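## Task

Place all three white caps in the round steel dish next to the tray. No cap of another kind may finish in the dish, and every other cap that began in the tray has to finish there. The tray and the dish are free objects: both must finish right side up, resting directly on the table. The task is failed if anything is still in motion at the end, if any cap, the tray or the dish is still squeezed from two sides (even gently), or if the robot still carries over 20% of the weight of any of them (side friction included). Release everything and pull the hands away at the end.

## Robot and tools

Robot: two arms, left_arm and right_arm. Each ends in an identical five-finger right hand, so the hands are not mirrored. Every hand number and axis means the same thing on both arms.

World frame: one frame shared by the whole scene. The origin sits on the table top midway between the arms, +x points out over the table, +z points up, and left_arm is on the +y side. The arm names do not match the sides of a camera image. State lines give each hand point's position in metres, its quaternion (wxyz) and its velocities.

Hand point: a point fixed to the palm, 0.05 m in front of it, where index pad and thumb tip meet in a pinch. Its +z runs along the straightened fingers (fingertips 0.06-0.07 m beyond it), +y points out of the palm, and +x runs across the palm away from the thumb. A bracket on the little-finger side of the wrist sticks out and can strike objects.

Row: every arm command is one row of 28 numbers, each within [-1, 1], always for both arms. The order is left_arm dx, dy, dz, rx, ry, rz, then left_gripper little, ring, middle, index, thumb_bend, thumb_turn, force_limit, speed, then the same 14 for right_arm and right_gripper.

Arm part of a row: an offset, not a pose. It is measured from the hand point's pose in the most recent result that reports it (in later calls within one reply, or before any result, from where the hand is when the action starts). It is expressed in the hand point's own axes. Scale: 1.0 equals 0.6 m for dx, dy, dz and 180 degrees for rotation; rx, ry, rz form a single rotation vector. All zeros therefore means going back to that reference pose, not holding still. Each control step the commanded pose is clipped to within 100 mm and 16 degrees of the measured pose.

Hand part of a row: absolute targets, not offsets. Fingers and thumb_bend: +1 straight/open, -1 fully curled. thumb_turn: +1 beside the palm, -1 across in front of it. A pinch is about index -0.22, thumb_bend -0.75, thumb_turn -0.57. A whole-hand wrap (thumb turned in front beforehand) fits objects 0.035-0.08 m across. force_limit runs linearly from about 0 N at -1 to 10 N at +1 at the fingertip (15 N for the thumb), and it only stops closing. speed runs from nearly zero at -1 to full speed at +1 (full travel 0.6 s); close at -0.9 or below for a gentle grip. No value means no change: to keep a hand as it is, resend its last eight numbers, or before any were sent, its hand_measured six plus hand_force_limit and hand_speed.

Tools:
- execute_actions {"actions": [...], "pictures": bool}. An empty list just reports state with images. One action {"rows": [...], "steps": n} runs up to 15 steps of 1/30 s, one row per step, repeating the last row. One wait {"steps": n} (up to 300) counts from the previous result.
- move {"target": row, "speed": m/s 0.002-0.5 (default 0.25; turning at twice that in rad/s), "stop_force": N 13-80 optional}. It drives each hand point in a straight line to its target offset, with all paths finishing together over 0.5-10 s. There is no collision avoidance. stop_force ends an arm's path when its wrist sensor senses that much extra push against the motion. Use it only with slow, non-rotating approaches, and omit it when pulling away from something you are pressing.
- wait {"seconds": 0-10}: lets time run without new commands.
- zoom_image {"camera", "region": [x0,y0,x1,y1]} in pixels, at most 504x504. Cameras: cam_head_left, cam_head_right, cam_high, cam_left_wrist, cam_right_wrist (each 896x504).
- show_instructions: shows the reference images.
- finished_scene {"scene": n}: ends and grades the scene. This is irreversible.

Results: the move line reports how each arm finished: done, off_target, moving, held, contact or fault. limits=paced means the pose was clipped, and limits=held means a clearance check blocked steps. HELD marks blocked steps, and "pose unreachable" names the affected arm. A "Hand target" line gives where the controller is heading. Other fields: hand_measured (positions on the target scale), hand_stopped_by (moving/target/force/stalled/fault), and hand_load_n (positive means the finger is pushed open; near zero means the grip is lost). The result also carries wrist force and torque along the end-effector axes (noisy, with an offset of about 5 N) and joint torques. Result snapshots come 5 steps before an action ends, and those steps run afterwards. The simulation keeps running between calls.

Avoid: commanding a target past a firm contact, since the stiff arms fault. A torque or force fault (150 N) freezes the arm for 10 s. Also avoid fast touches, arms colliding or pressing on each other, knocking anything off the table, tipping the tray or dish, dropping caps, and long heavy holds, which overheat the motors. Before finishing, open both hands, lift clear, and check that nothing is moving.

Each tool is called after "Call:" as name([rows], argument=value, ...), one row to a line, values as JSON.

Reference images:

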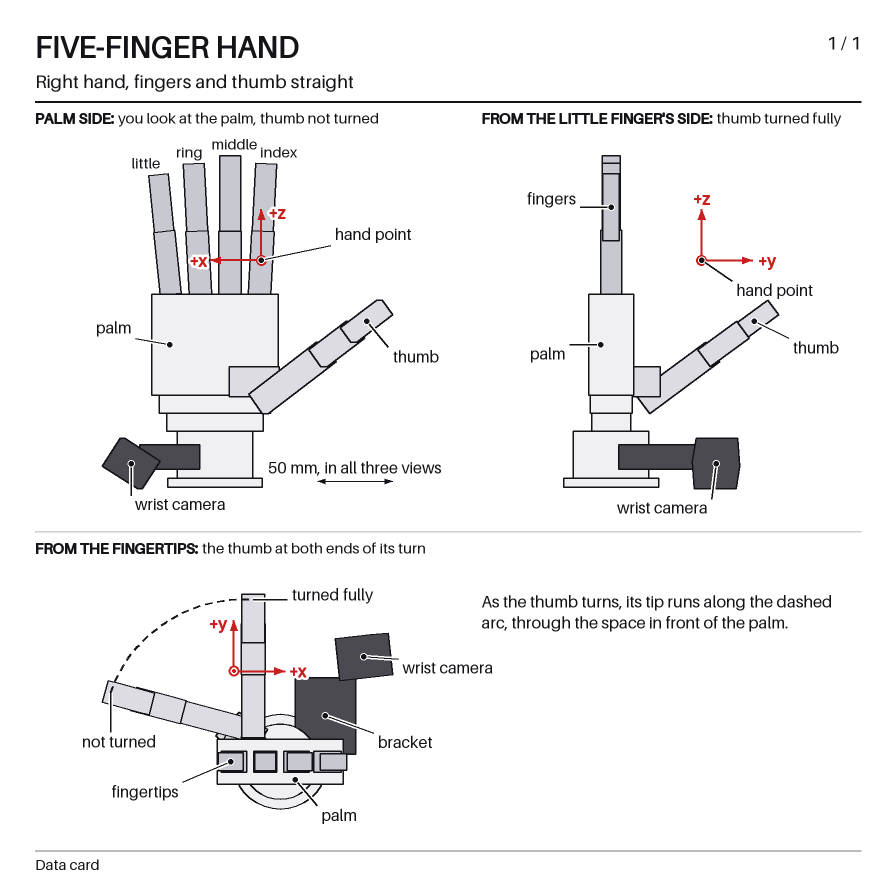

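## Session

Call:
execute_actions(actions=[])

Scene clock: 0.00 s of 7600.00 s.
left_arm: end_effector_position=(-0.1236, +1.0666, +0.6947) hand_measured=(+1.000, +1.000, +1.000, +1.000, +1.000, +1.000) hand_load_n=(+0.0, +0.0, +0.0, +0.0, +0.0, +0.0) hand_stopped_by=(target, target, target, target, target, target) hand_force_limit=0.00 hand_speed=-0.80 end_effector_quat_wxyz=(-0.059, +0.755, -0.653, -0.006) end_effector_velocity=(-0.000, +0.000, -0.000) end_effector_angular_velocity=(-0.001, +0.000, +0.001) | right_arm: end_effector_position=(+0.2820, -1.0425, +0.6841) hand_measured=(+1.000, +1.000, +1.000, +1.000, +1.000, +1.000) hand_load_n=(+0.0, +0.0, +0.0, +0.0, +0.0, +0.0) hand_stopped_by=(target, target, target, target, target, target) hand_force_limit=0.00 hand_speed=-0.80 end_effector_quat_wxyz=(+0.026, +0.677, +0.731, -0.079) end_effector_velocity=(-0.000, -0.000, +0.000) end_effector_angular_velocity=(-0.000, -0.001, -0.000)
Joint positions: left_arm=[ 1.402 -1.63   1.305  1.792  1.63  -1.819] | right_arm=[-1.715 -1.594  1.286  1.723  1.629 -1.717]
Joint velocities: left_arm=[-0.     0.     0.    -0.    -0.    -0.001] | right_arm=[-0.     0.    -0.    -0.    -0.001 -0.   ]
Joint torques (N m, as the arm reports them, + toward a larger angle): no reading
Motor temperatures (°C, as the motors report them): left_arm=[32 33 33 38 38 37] | right_arm=[31 31 31 40 38 40]
Wrist force (N, on the end effector, along its own x y z axes, offset not removed): no reading
Wrist torque (N m, same axes, about the end effector's origin, offset not removed): no reading
Hand target (left_arm): -0.124, +1.067, +0.695; -0.059, +0.755, -0.653, -0.006
Hand target (right_arm): +0.282, -1.043, +0.684; +0.026, +0.677, +0.731, -0.079

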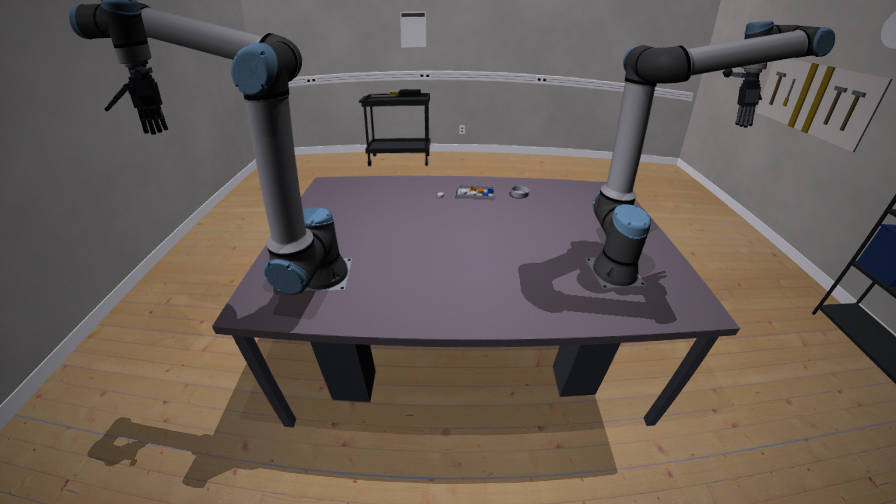

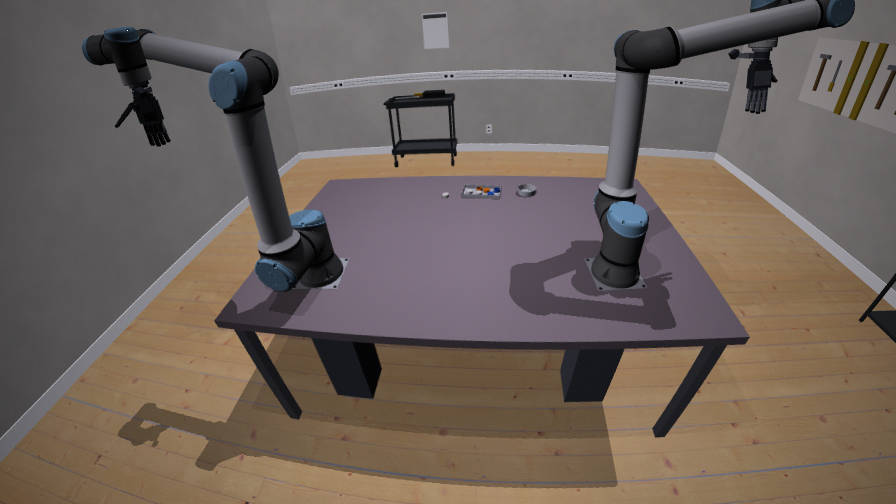

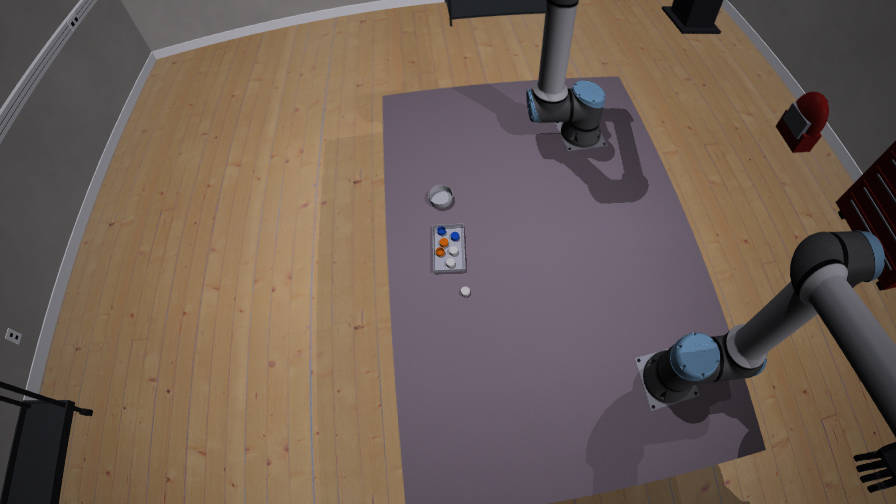

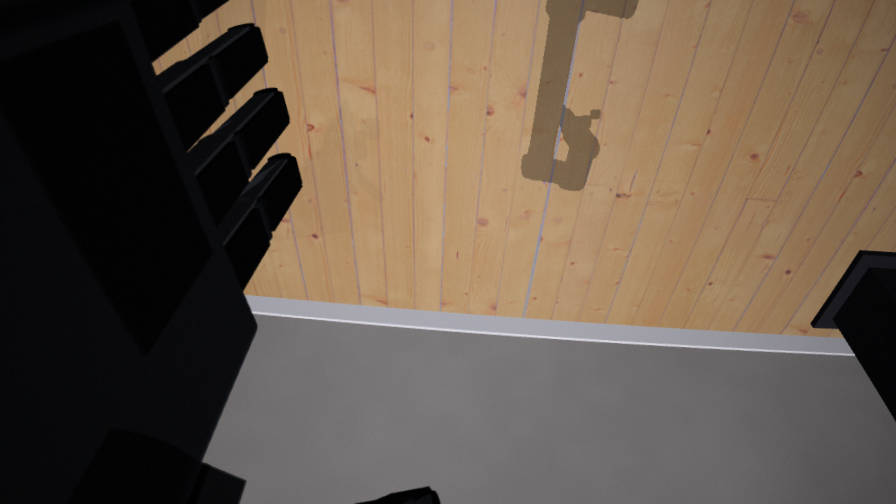

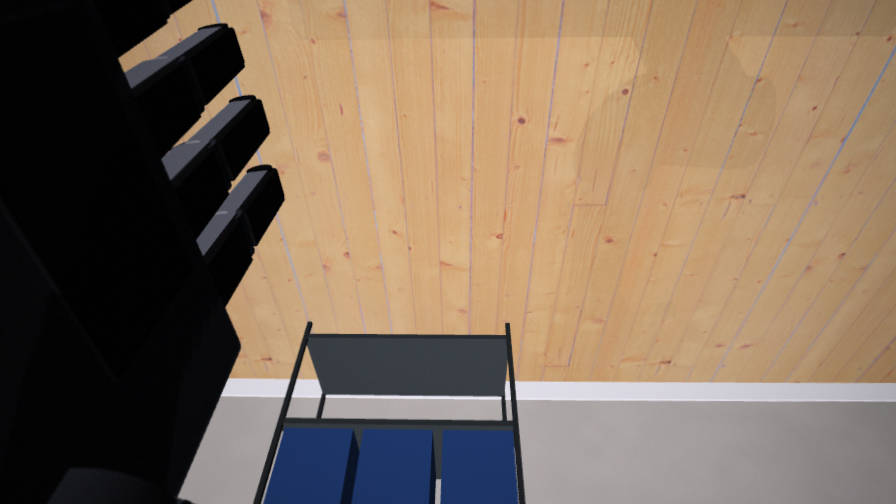

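Call:
zoom_image(camera="cam_high", region=[400, 160, 520, 320])

Call:
zoom_image(camera="cam_head_left", region=[420, 165, 550, 215])

Region (400, 160, 520, 320) of cam_high's 896x504 image, scaled by 3.150, with more detail than that image has; it fills the left 378 columns of this view, and the rest is white.

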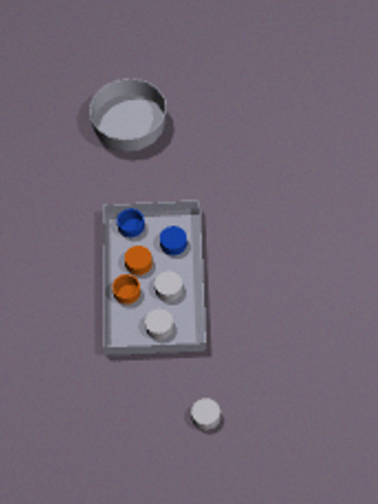

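Region (420, 165, 550, 215) of cam_head_left's 896x504 image, scaled by 3.877, with more detail than that image has; it fills the top 194 rows of this view, and the rest is white.

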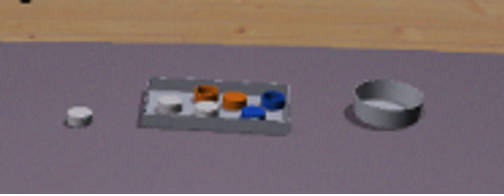

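Call:
move(target=[0,0,0,0,0,0,1,1,1,1,1,1,0,-0.8, 0.797,0.456,0.212,0.207,0.259,0.473,-1,-1,-1,0.4,-0.3,-0.57,0,0.5], speed=0.5)

Scene clock: 4.10 s of 7600.00 s.
left_arm: end_effector_position=(-0.1236, +1.0666, +0.6947) hand_measured=(+1.000, +1.000, +1.000, +1.000, +1.000, +1.000) hand_load_n=(+0.0, +0.0, +0.0, +0.0, +0.0, +0.0) hand_stopped_by=(target, target, target, target, target, target) hand_force_limit=0.00 hand_speed=-0.80 end_effector_quat_wxyz=(-0.059, +0.755, -0.653, -0.006) end_effector_velocity=(-0.001, -0.000, -0.000) end_effector_angular_velocity=(-0.000, +0.000, +0.002) | right_arm: end_effector_position=(+0.5063, -0.5701, +0.4678) hand_measured=(-1.000, -1.000, -1.000, +0.400, -0.300, -0.570) hand_load_n=(+0.0, +0.0, +0.0, +0.0, +0.0, +0.0) hand_stopped_by=(target, target, target, target, target, target) hand_force_limit=0.00 hand_speed=0.50 end_effector_quat_wxyz=(-0.382, +0.924, +0.001, +0.001) end_effector_velocity=(+0.001, +0.001, -0.000) end_effector_angular_velocity=(-0.001, +0.000, -0.005)
Joint positions: left_arm=[ 1.402 -1.63   1.305  1.792  1.63  -1.819] | right_arm=[-0.805 -1.583  1.867  1.872  1.013  0.671]
Joint velocities: left_arm=[ 0.002  0.     0.     0.     0.    -0.   ] | right_arm=[ 0.002  0.001 -0.001 -0.004 -0.003  0.007]
Joint torques (N m, as the arm reports them, + toward a larger angle): left_arm=[ -0.45 -30.95 -34.37   3.54  -0.17   0.86] | right_arm=[ 25.4  -21.53 -44.21   3.1   -2.85   3.98]
Motor temperatures (°C, as the motors report them): left_arm=[32 33 33 38 38 37] | right_arm=[31 31 31 40 38 40]
Wrist force (N, on the end effector, along its own x y z axes, offset not removed): left_arm=[0.1 3.0 -2.7] | right_arm=[-0.9 -2.2 -2.1]
Wrist torque (N m, same axes, about the end effector's origin, offset not removed): left_arm=[0.81 0.04 0.27] | right_arm=[-0.37 0.41 -0.34]
Hand target (left_arm): -0.124, +1.067, +0.695; -0.059, +0.755, -0.653, -0.006
Hand target (right_arm): +0.506, -0.570, +0.468; -0.382, +0.924, +0.000, +0.001
Off the commanded pose (left_arm): 0.000 m, 0 deg.
Off the commanded pose (right_arm): 0.001 m, 0 deg.
Kept back: nothing.
move: done
camera_calibration (this result's frames):
cam_left_wrist: T_world_to_cam=[[-0.99643, -0.0566158, -0.0626309, -0.0231004], [-0.0835001, 0.770499, 0.631948, -1.27608], [0.0124788, 0.634922, -0.772476, -0.00379329], [0, 0, 0, 1]] pos_world=[-0.129523, 0.984318, 0.802039]
cam_right_wrist: T_world_to_cam=[[-0.0944655, -0.729453, -0.677476, -0.0618585], [-0.836088, -0.311273, 0.451737, 0.0343765], [-0.540401, 0.609103, -0.580483, 1.02278], [0, 0, 0, 1]] pos_world=[0.575609, -0.6574, 0.536268]

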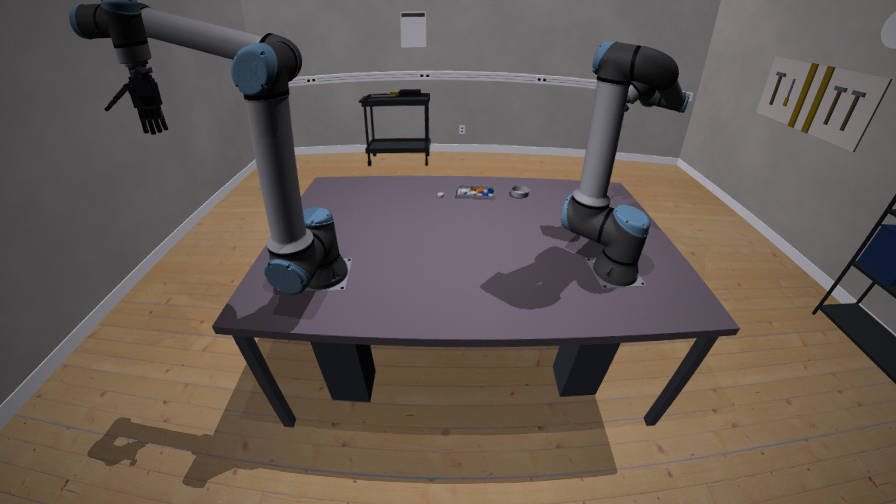

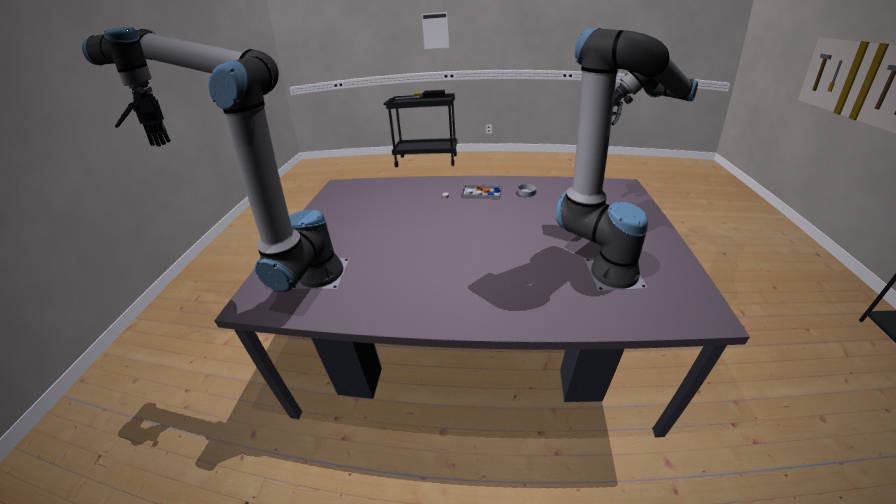

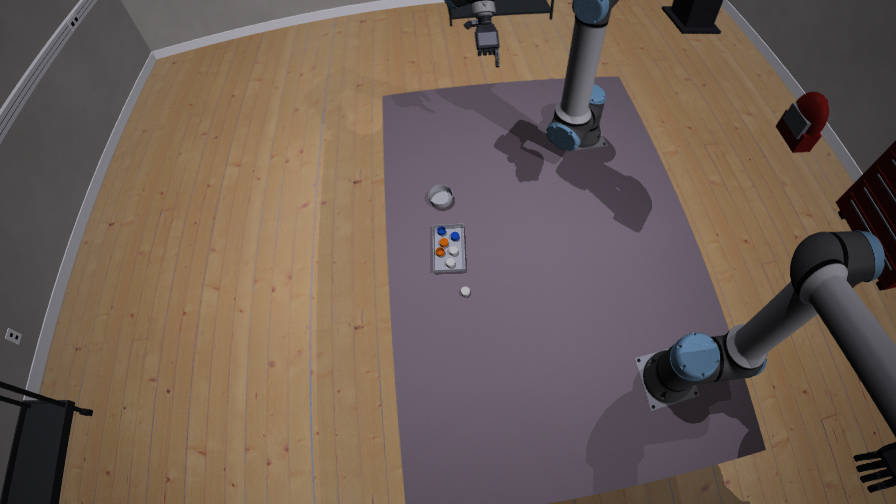

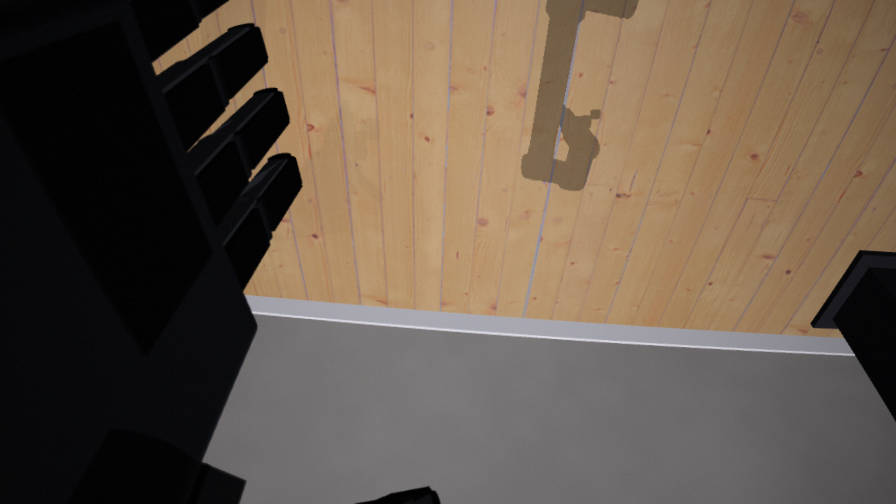

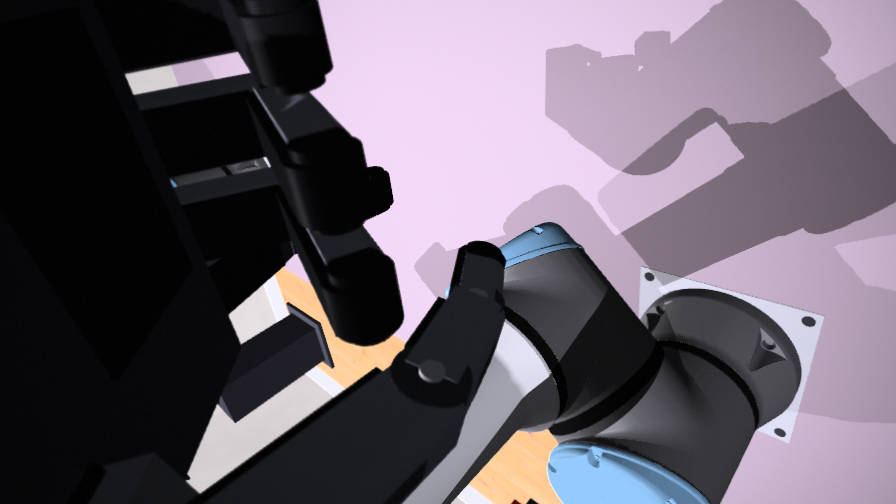

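Call:
move(target=[0,0,0,0,0,0,1,1,1,1,1,1,0,-0.8, 0.667,-0.118,0.778,0,0,0,-1,-1,-1,0.4,-0.3,-0.57,0,0.5], speed=0.5)

Scene clock: 6.30 s of 7600.00 s.
left_arm: end_effector_position=(-0.1236, +1.0666, +0.6947) hand_measured=(+1.000, +1.000, +1.000, +1.000, +1.000, +1.000) hand_load_n=(+0.0, +0.0, +0.0, +0.0, +0.0, +0.0) hand_stopped_by=(target, target, target, target, target, target) hand_force_limit=0.00 hand_speed=-0.80 end_effector_quat_wxyz=(-0.059, +0.755, -0.653, -0.006) end_effector_velocity=(+0.000, -0.000, +0.000) end_effector_angular_velocity=(+0.001, -0.000, -0.001) | right_arm: end_effector_position=(+0.9070, -0.1894, +0.1888) hand_measured=(-1.000, -1.000, -1.000, +0.400, -0.300, -0.570) hand_load_n=(+0.0, +0.0, +0.0, +0.0, +0.0, +0.0) hand_stopped_by=(target, target, target, target, target, target) hand_force_limit=0.00 hand_speed=0.50 end_effector_quat_wxyz=(-0.382, +0.924, +0.001, +0.001) end_effector_velocity=(+0.001, +0.001, -0.000) end_effector_angular_velocity=(-0.000, -0.000, +0.002)
Joint positions: left_arm=[ 1.402 -1.63   1.305  1.792  1.63  -1.819] | right_arm=[-0.027 -0.781  1.111  1.187  0.788  1.643]
Joint velocities: left_arm=[-0.001 -0.001 -0.     0.    -0.     0.   ] | right_arm=[ 0.002  0.003 -0.004  0.001  0.    -0.   ]
Joint torques (N m, as the arm reports them, + toward a larger angle): left_arm=[  0.89 -31.4  -33.99   3.79   0.18   0.58] | right_arm=[ 15.79 -68.47 -42.74   5.99   1.78   4.09]
Motor temperatures (°C, as the motors report them): left_arm=[32 33 33 38 38 37] | right_arm=[31 31 31 40 38 40]
Wrist force (N, on the end effector, along its own x y z axes, offset not removed): left_arm=[-4.6 1.2 -3.0] | right_arm=[-0.9 -1.9 -0.8]
Wrist torque (N m, same axes, about the end effector's origin, offset not removed): left_arm=[0.61 0.66 0.38] | right_arm=[-0.33 0.36 -0.35]
Hand target (left_arm): -0.124, +1.067, +0.695; -0.059, +0.755, -0.653, -0.006
Hand target (right_arm): +0.907, -0.189, +0.189; -0.382, +0.924, +0.001, +0.001
Off the commanded pose (left_arm): 0.000 m, 0 deg.
Off the commanded pose (right_arm): 0.001 m, 0 deg.
Kept back: nothing.
move: done
camera_calibration (this result's frames):
cam_left_wrist: T_world_to_cam=[[-0.99643, -0.0566156, -0.0626308, -0.0231007], [-0.0834999, 0.770499, 0.631948, -1.27608], [0.0124788, 0.634922, -0.772476, -0.00379357], [0, 0, 0, 1]] pos_world=[-0.129523, 0.984318, 0.802039]
cam_right_wrist: T_world_to_cam=[[-0.09445, -0.729475, -0.677455, 0.0646716], [-0.836504, -0.310802, 0.451291, 0.614493], [-0.53976, 0.609318, -0.580853, 0.845026], [0, 0, 0, 1]] pos_world=[0.976245, -0.276728, 0.257333]

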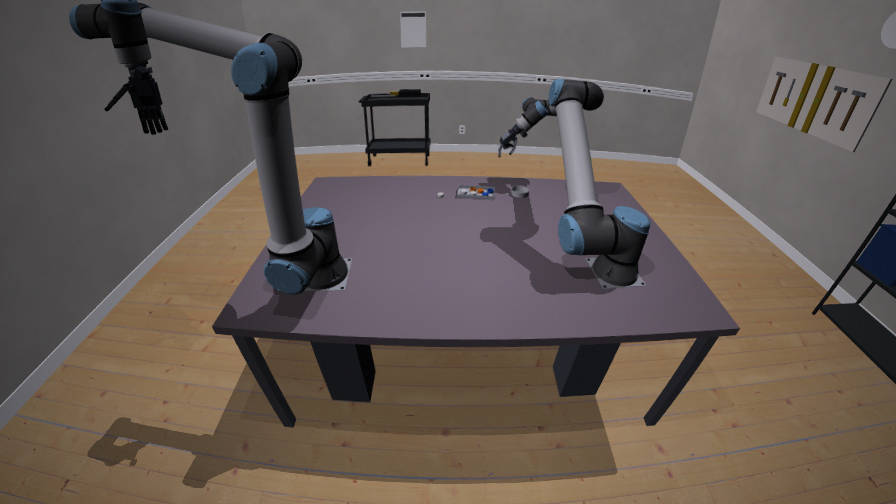

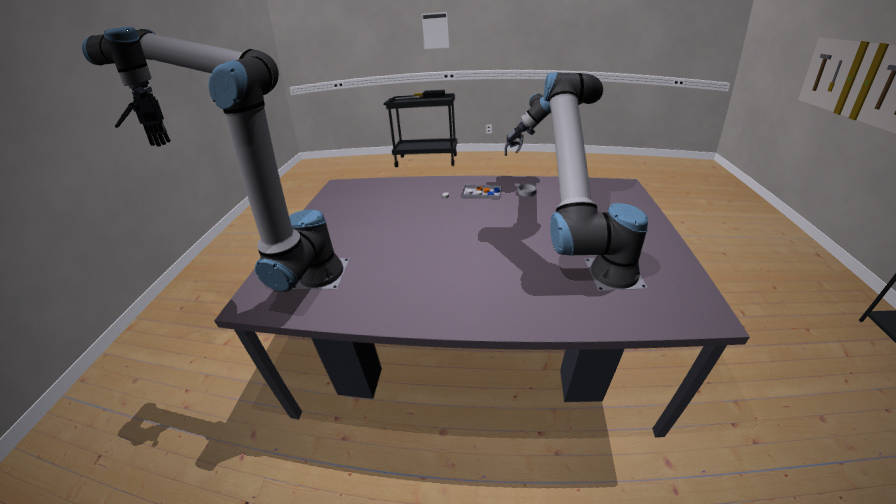

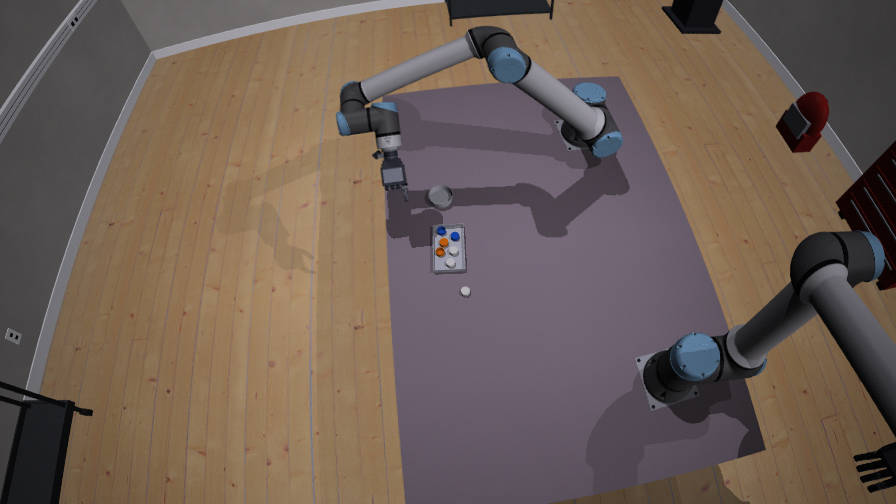

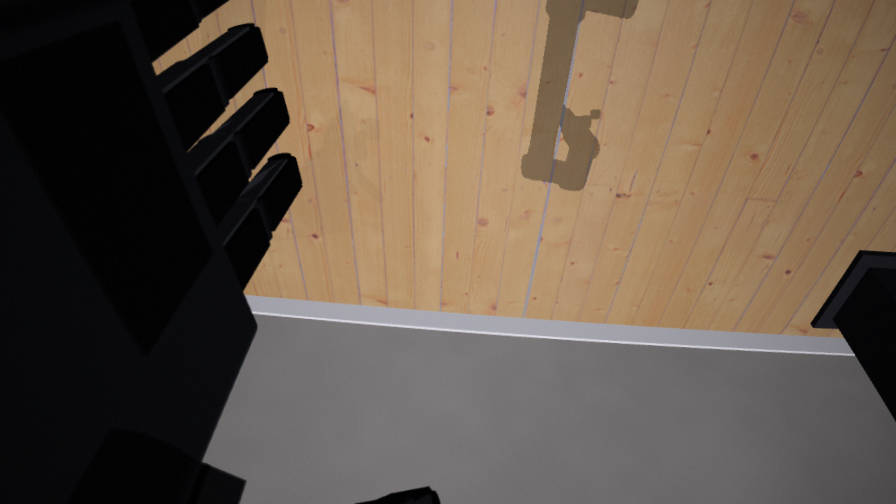

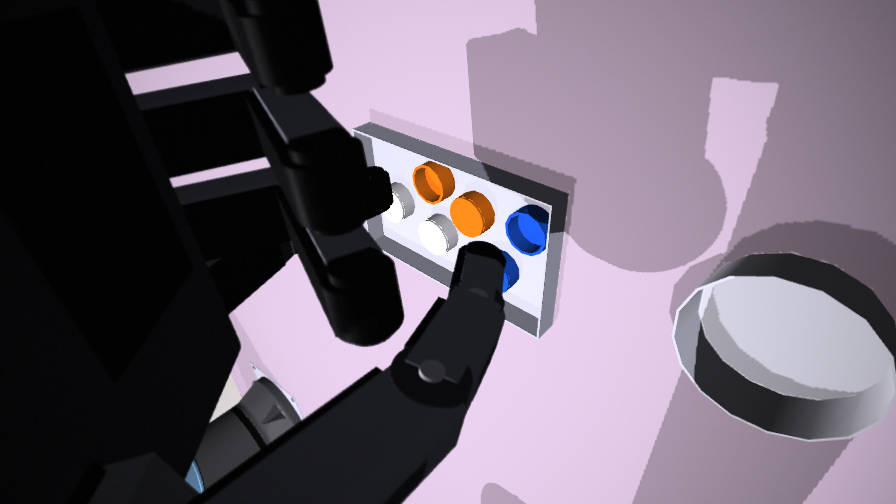

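Call:
move(target=[0,0,0,0,0,0,1,1,1,1,1,1,0,-0.8, -0.235,-0.078,0.335,0,0,0,-1,-1,-1,0.4,-0.3,-0.57,0,0.5], speed=0.4)

Call:
zoom_image(camera="cam_high", region=[380, 160, 540, 310])

Call:
zoom_image(camera="cam_head_left", region=[420, 130, 560, 215])

Scene clock: 8.00 s of 7600.00 s.
left_arm: end_effector_position=(-0.1236, +1.0666, +0.6947) hand_measured=(+1.000, +1.000, +1.000, +1.000, +1.000, +1.000) hand_load_n=(+0.0, +0.0, +0.0, +0.0, +0.0, +0.0) hand_stopped_by=(target, target, target, target, target, target) hand_force_limit=0.00 hand_speed=-0.80 end_effector_quat_wxyz=(-0.059, +0.755, -0.653, -0.006) end_effector_velocity=(+0.001, +0.000, -0.000) end_effector_angular_velocity=(-0.001, +0.000, -0.001) | right_arm: end_effector_position=(+0.7662, -0.0144, +0.0795) hand_measured=(-1.000, -1.000, -1.000, +0.400, -0.300, -0.570) hand_load_n=(+0.0, +0.0, +0.0, +0.0, +0.0, +0.0) hand_stopped_by=(target, target, target, target, target, target) hand_force_limit=0.00 hand_speed=0.50 end_effector_quat_wxyz=(-0.382, +0.924, +0.000, +0.001) end_effector_velocity=(-0.000, +0.001, -0.001) end_effector_angular_velocity=(-0.000, -0.000, -0.002)
Joint positions: left_arm=[ 1.402 -1.63   1.305  1.792  1.63  -1.819] | right_arm=[ 0.212 -0.835  1.368  0.756  0.828  1.971]
Joint velocities: left_arm=[-0.002  0.     0.     0.     0.    -0.   ] | right_arm=[ 0.001 -0.     0.001 -0.004  0.001  0.004]
Joint torques (N m, as the arm reports them, + toward a larger angle): left_arm=[ -0.52 -32.53 -33.38   3.37   0.02   0.54] | right_arm=[ 19.82 -97.18 -22.52   2.39   1.27   3.77]
Motor temperatures (°C, as the motors report them): left_arm=[32 33 33 38 38 37] | right_arm=[31 31 31 40 38 40]
Wrist force (N, on the end effector, along its own x y z axes, offset not removed): left_arm=[1.0 -2.6 -2.3] | right_arm=[-1.2 -1.3 0.5]
Wrist torque (N m, same axes, about the end effector's origin, offset not removed): left_arm=[-0.16 -0.14 0.32] | right_arm=[-0.39 0.41 -0.39]
Hand target (left_arm): -0.124, +1.067, +0.695; -0.059, +0.755, -0.653, -0.006
Hand target (right_arm): +0.766, -0.014, +0.079; -0.382, +0.924, +0.000, +0.001
Off the commanded pose (left_arm): 0.000 m, 0 deg.
Off the commanded pose (right_arm): 0.000 m, 0 deg.
Kept back: nothing.
move: done
camera_calibration (this result's frames):
cam_left_wrist: T_world_to_cam=[[-0.99643, -0.0566157, -0.0626308, -0.0231007], [-0.0834999, 0.770499, 0.631948, -1.27608], [0.0124788, 0.634922, -0.772476, -0.00379339], [0, 0, 0, 1]] pos_world=[-0.129523, 0.984318, 0.802039]
cam_right_wrist: T_world_to_cam=[[-0.0944715, -0.729382, -0.677552, 0.104951], [-0.836609, -0.310728, 0.451146, 0.600535], [-0.539593, 0.609467, -0.580853, 0.598805], [0, 0, 0, 1]] pos_world=[0.835439, -0.101799, 0.147998]

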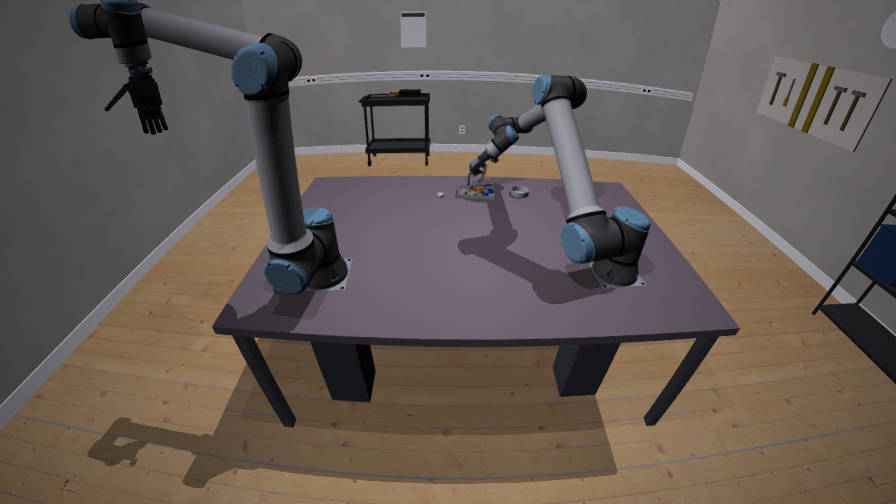

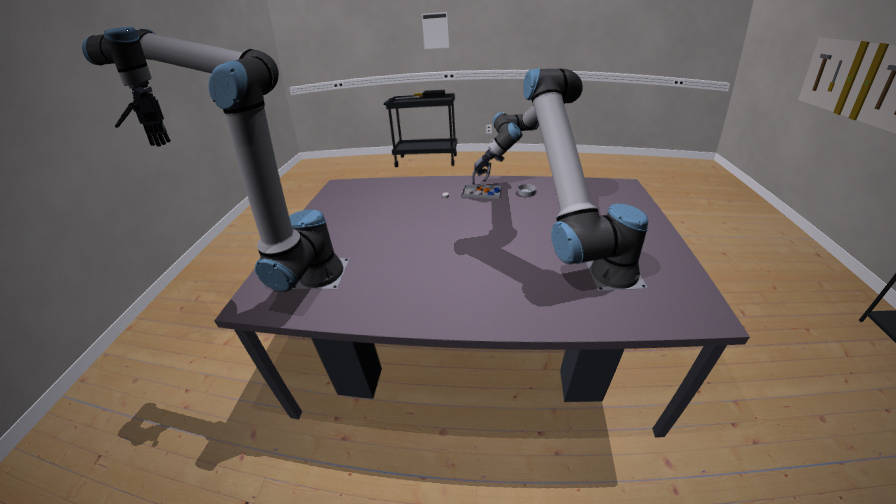

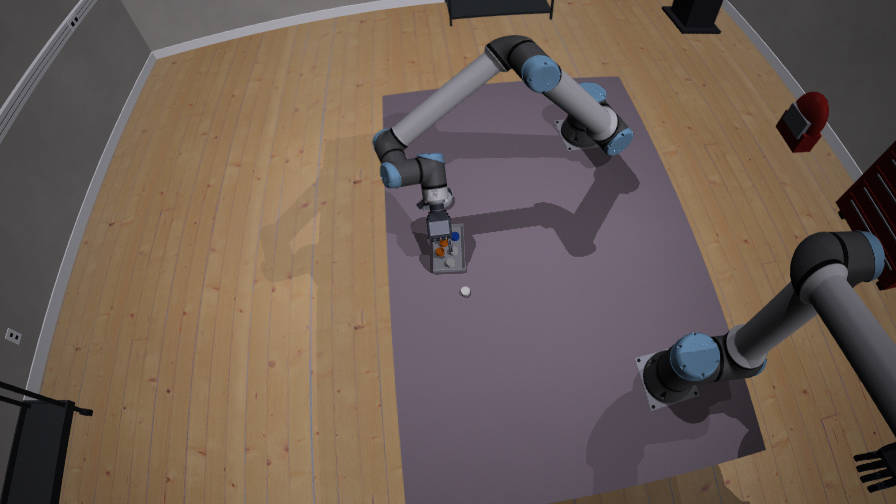

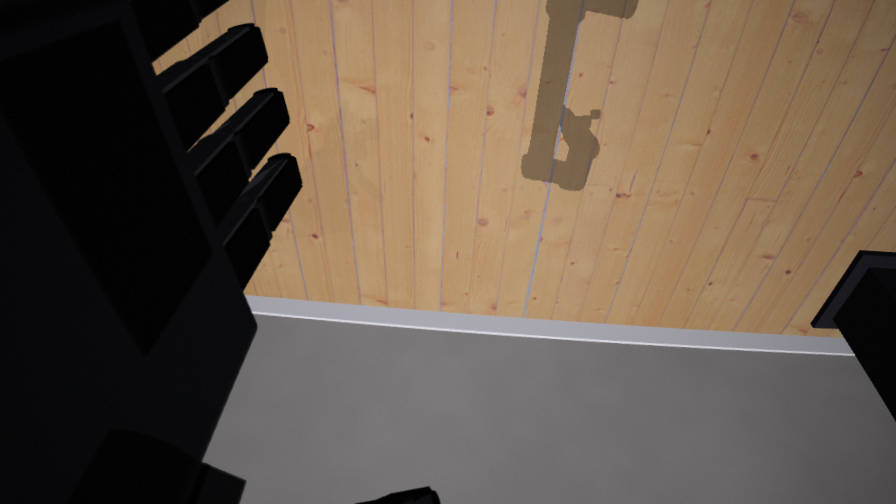

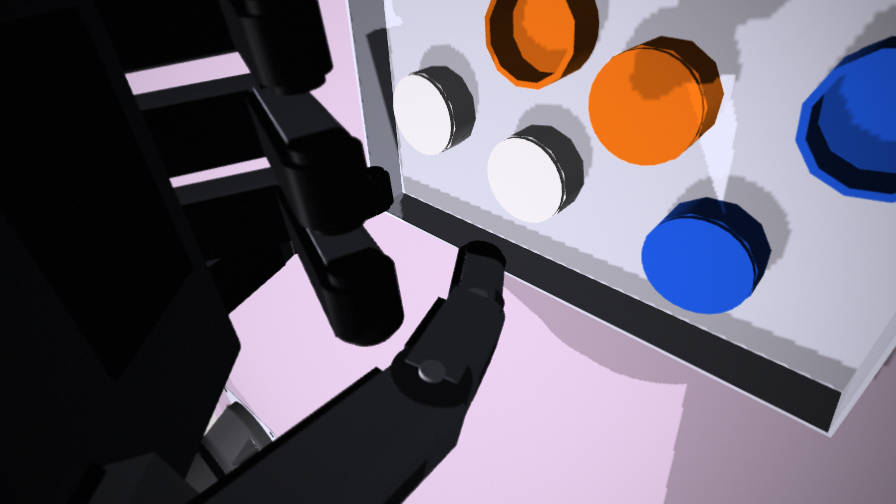

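Region (380, 160, 540, 310) of cam_high's 896x504 image, scaled by 3.150, with more detail than that image has; it fills the top 472 rows of this view, and the rest is white.

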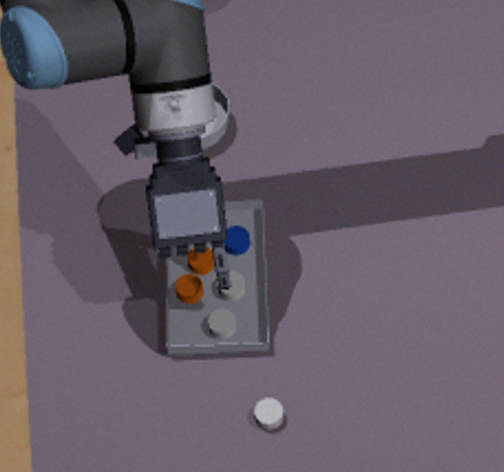

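Region (420, 130, 560, 215) of cam_head_left's 896x504 image, scaled by 3.600, with more detail than that image has; it fills the top 306 rows of this view, and the rest is white.

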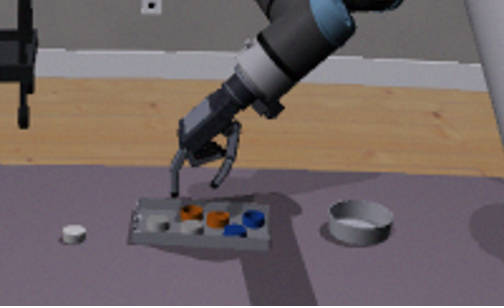

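Call:
move(target=[0,0,0,0,0,0,1,1,1,1,1,1,0,-0.8, -0.017,0.034,0.025,0,0,0,-1,-1,-1,0.25,-0.3,-0.57,0,0.5], speed=0.1)

Call:
zoom_image(camera="cam_head_left", region=[440, 150, 530, 210])

Call:
zoom_image(camera="cam_head_right", region=[445, 150, 535, 210])

Scene clock: 9.63 s of 7600.00 s.
left_arm: end_effector_position=(-0.1236, +1.0666, +0.6947) hand_measured=(+1.000, +1.000, +1.000, +1.000, +1.000, +1.000) hand_load_n=(+0.0, +0.0, +0.0, +0.0, +0.0, +0.0) hand_stopped_by=(target, target, target, target, target, target) hand_force_limit=0.00 hand_speed=-0.80 end_effector_quat_wxyz=(-0.059, +0.755, -0.653, -0.006) end_effector_velocity=(+0.000, +0.000, -0.000) end_effector_angular_velocity=(+0.000, +0.000, -0.001) | right_arm: end_effector_position=(+0.7561, -0.0182, +0.0546) hand_measured=(-1.000, -1.000, -1.000, +0.250, -0.300, -0.570) hand_load_n=(+0.0, +0.0, +0.0, +0.0, +0.0, +0.0) hand_stopped_by=(target, target, target, target, target, target) hand_force_limit=0.00 hand_speed=0.50 end_effector_quat_wxyz=(-0.382, +0.924, +0.001, +0.001) end_effector_velocity=(-0.000, -0.001, -0.002) end_effector_angular_velocity=(+0.002, +0.001, -0.001)
Joint positions: left_arm=[ 1.402 -1.63   1.305  1.792  1.63  -1.819] | right_arm=[ 0.211 -0.828  1.407  0.711  0.828  1.969]
Joint velocities: left_arm=[-0.001 -0.     0.    -0.     0.     0.   ] | right_arm=[-0.002  0.001  0.003 -0.003 -0.002 -0.001]
Joint torques (N m, as the arm reports them, + toward a larger angle): left_arm=[  2.54 -32.2  -33.86   3.16  -0.04   0.77] | right_arm=[-20.06 -69.18 -21.74   2.41  -3.73  -4.02]
Motor temperatures (°C, as the motors report them): left_arm=[32 33 33 38 38 37] | right_arm=[31 31 31 40 38 40]
Wrist force (N, on the end effector, along its own x y z axes, offset not removed): left_arm=[3.8 6.1 -2.1] | right_arm=[-1.6 -1.5 -1.4]
Wrist torque (N m, same axes, about the end effector's origin, offset not removed): left_arm=[1.14 -0.75 0.39] | right_arm=[-0.26 0.55 -0.38]
Hand target (left_arm): -0.124, +1.067, +0.695; -0.059, +0.755, -0.653, -0.006
Hand target (right_arm): +0.756, -0.018, +0.054; -0.382, +0.924, +0.000, +0.001
Off the commanded pose (left_arm): 0.000 m, 0 deg.
Off the commanded pose (right_arm): 0.000 m, 0 deg.
Kept back: nothing.
move: done
camera_calibration (this result's frames):
cam_left_wrist: T_world_to_cam=[[-0.99643, -0.0566156, -0.0626309, -0.0231006], [-0.0834999, 0.770499, 0.631948, -1.27608], [0.0124789, 0.634922, -0.772476, -0.00379344], [0, 0, 0, 1]] pos_world=[-0.129523, 0.984318, 0.802039]
cam_right_wrist: T_world_to_cam=[[-0.0944268, -0.729407, -0.677532, 0.08432], [-0.836596, -0.31076, 0.451149, 0.602128], [-0.539621, 0.609421, -0.580875, 0.581212], [0, 0, 0, 1]] pos_world=[0.825334, -0.105582, 0.123092]

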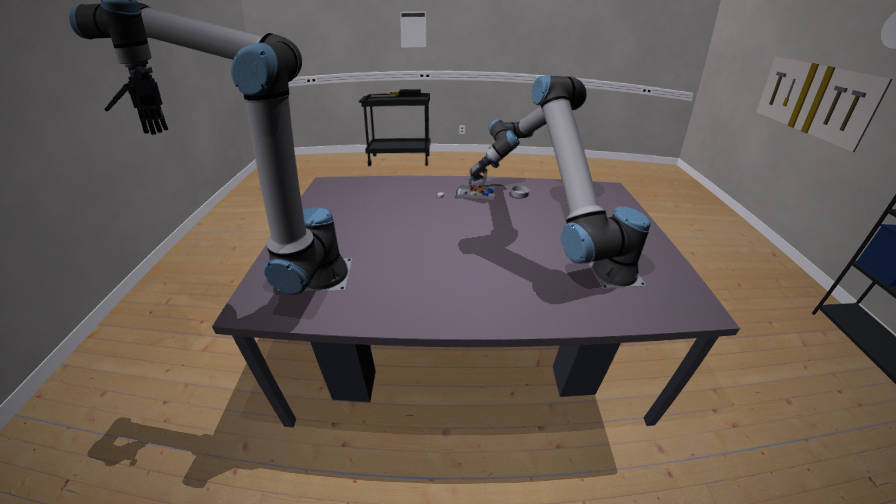

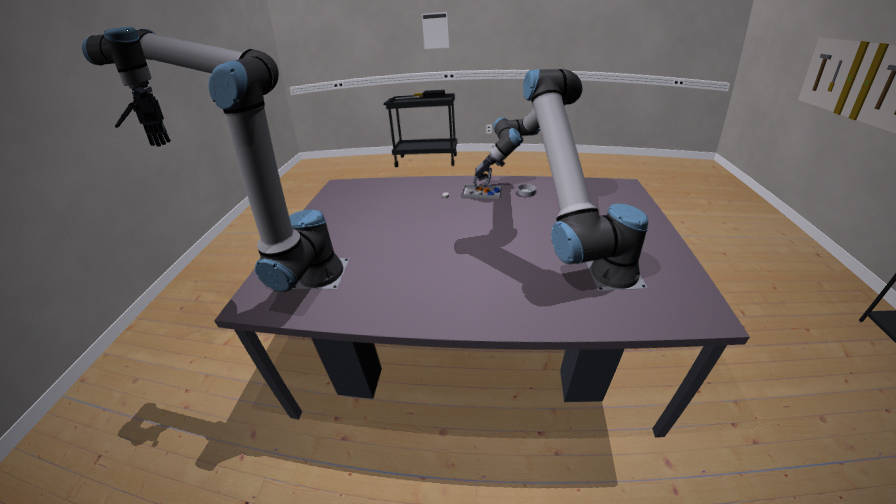

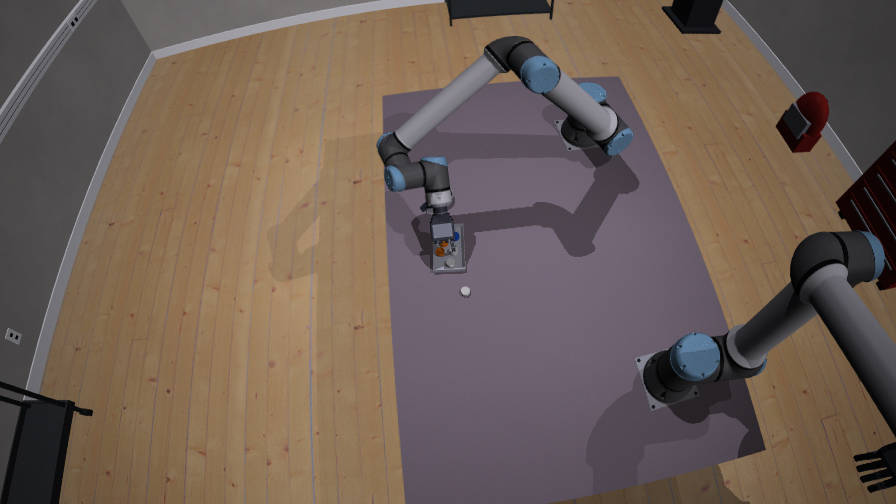

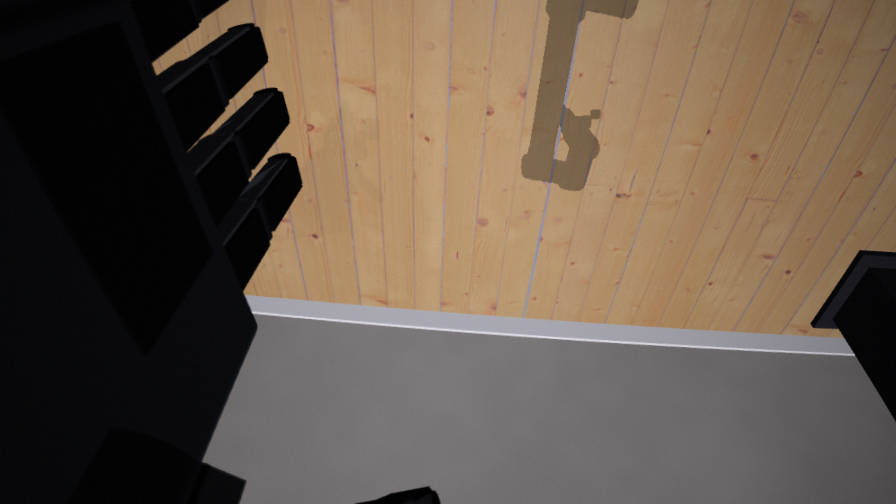

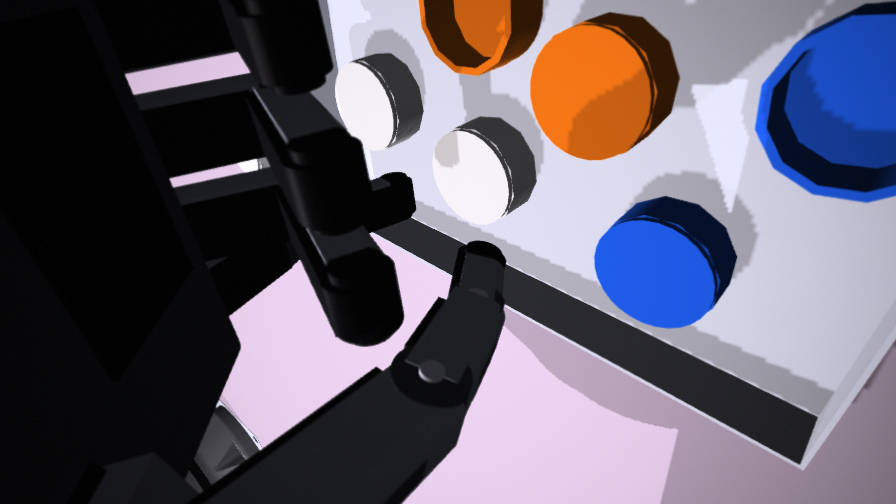

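Region (440, 150, 530, 210) of cam_head_left's 896x504 image, scaled by 5.600, with more detail than that image has.

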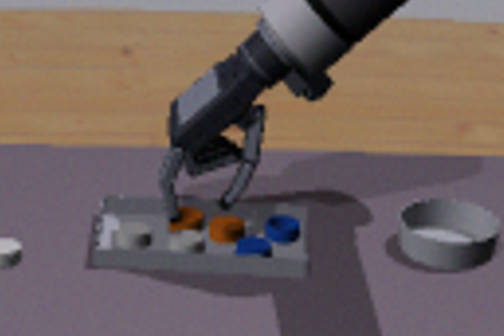

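Region (445, 150, 535, 210) of cam_head_right's 896x504 image, scaled by 5.600, with more detail than that image has.

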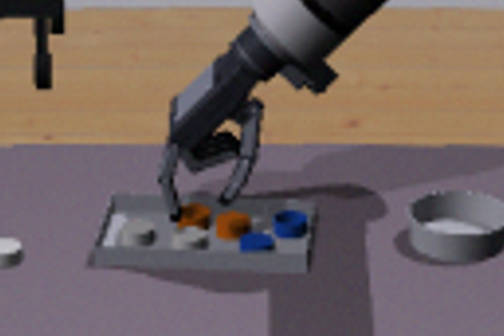

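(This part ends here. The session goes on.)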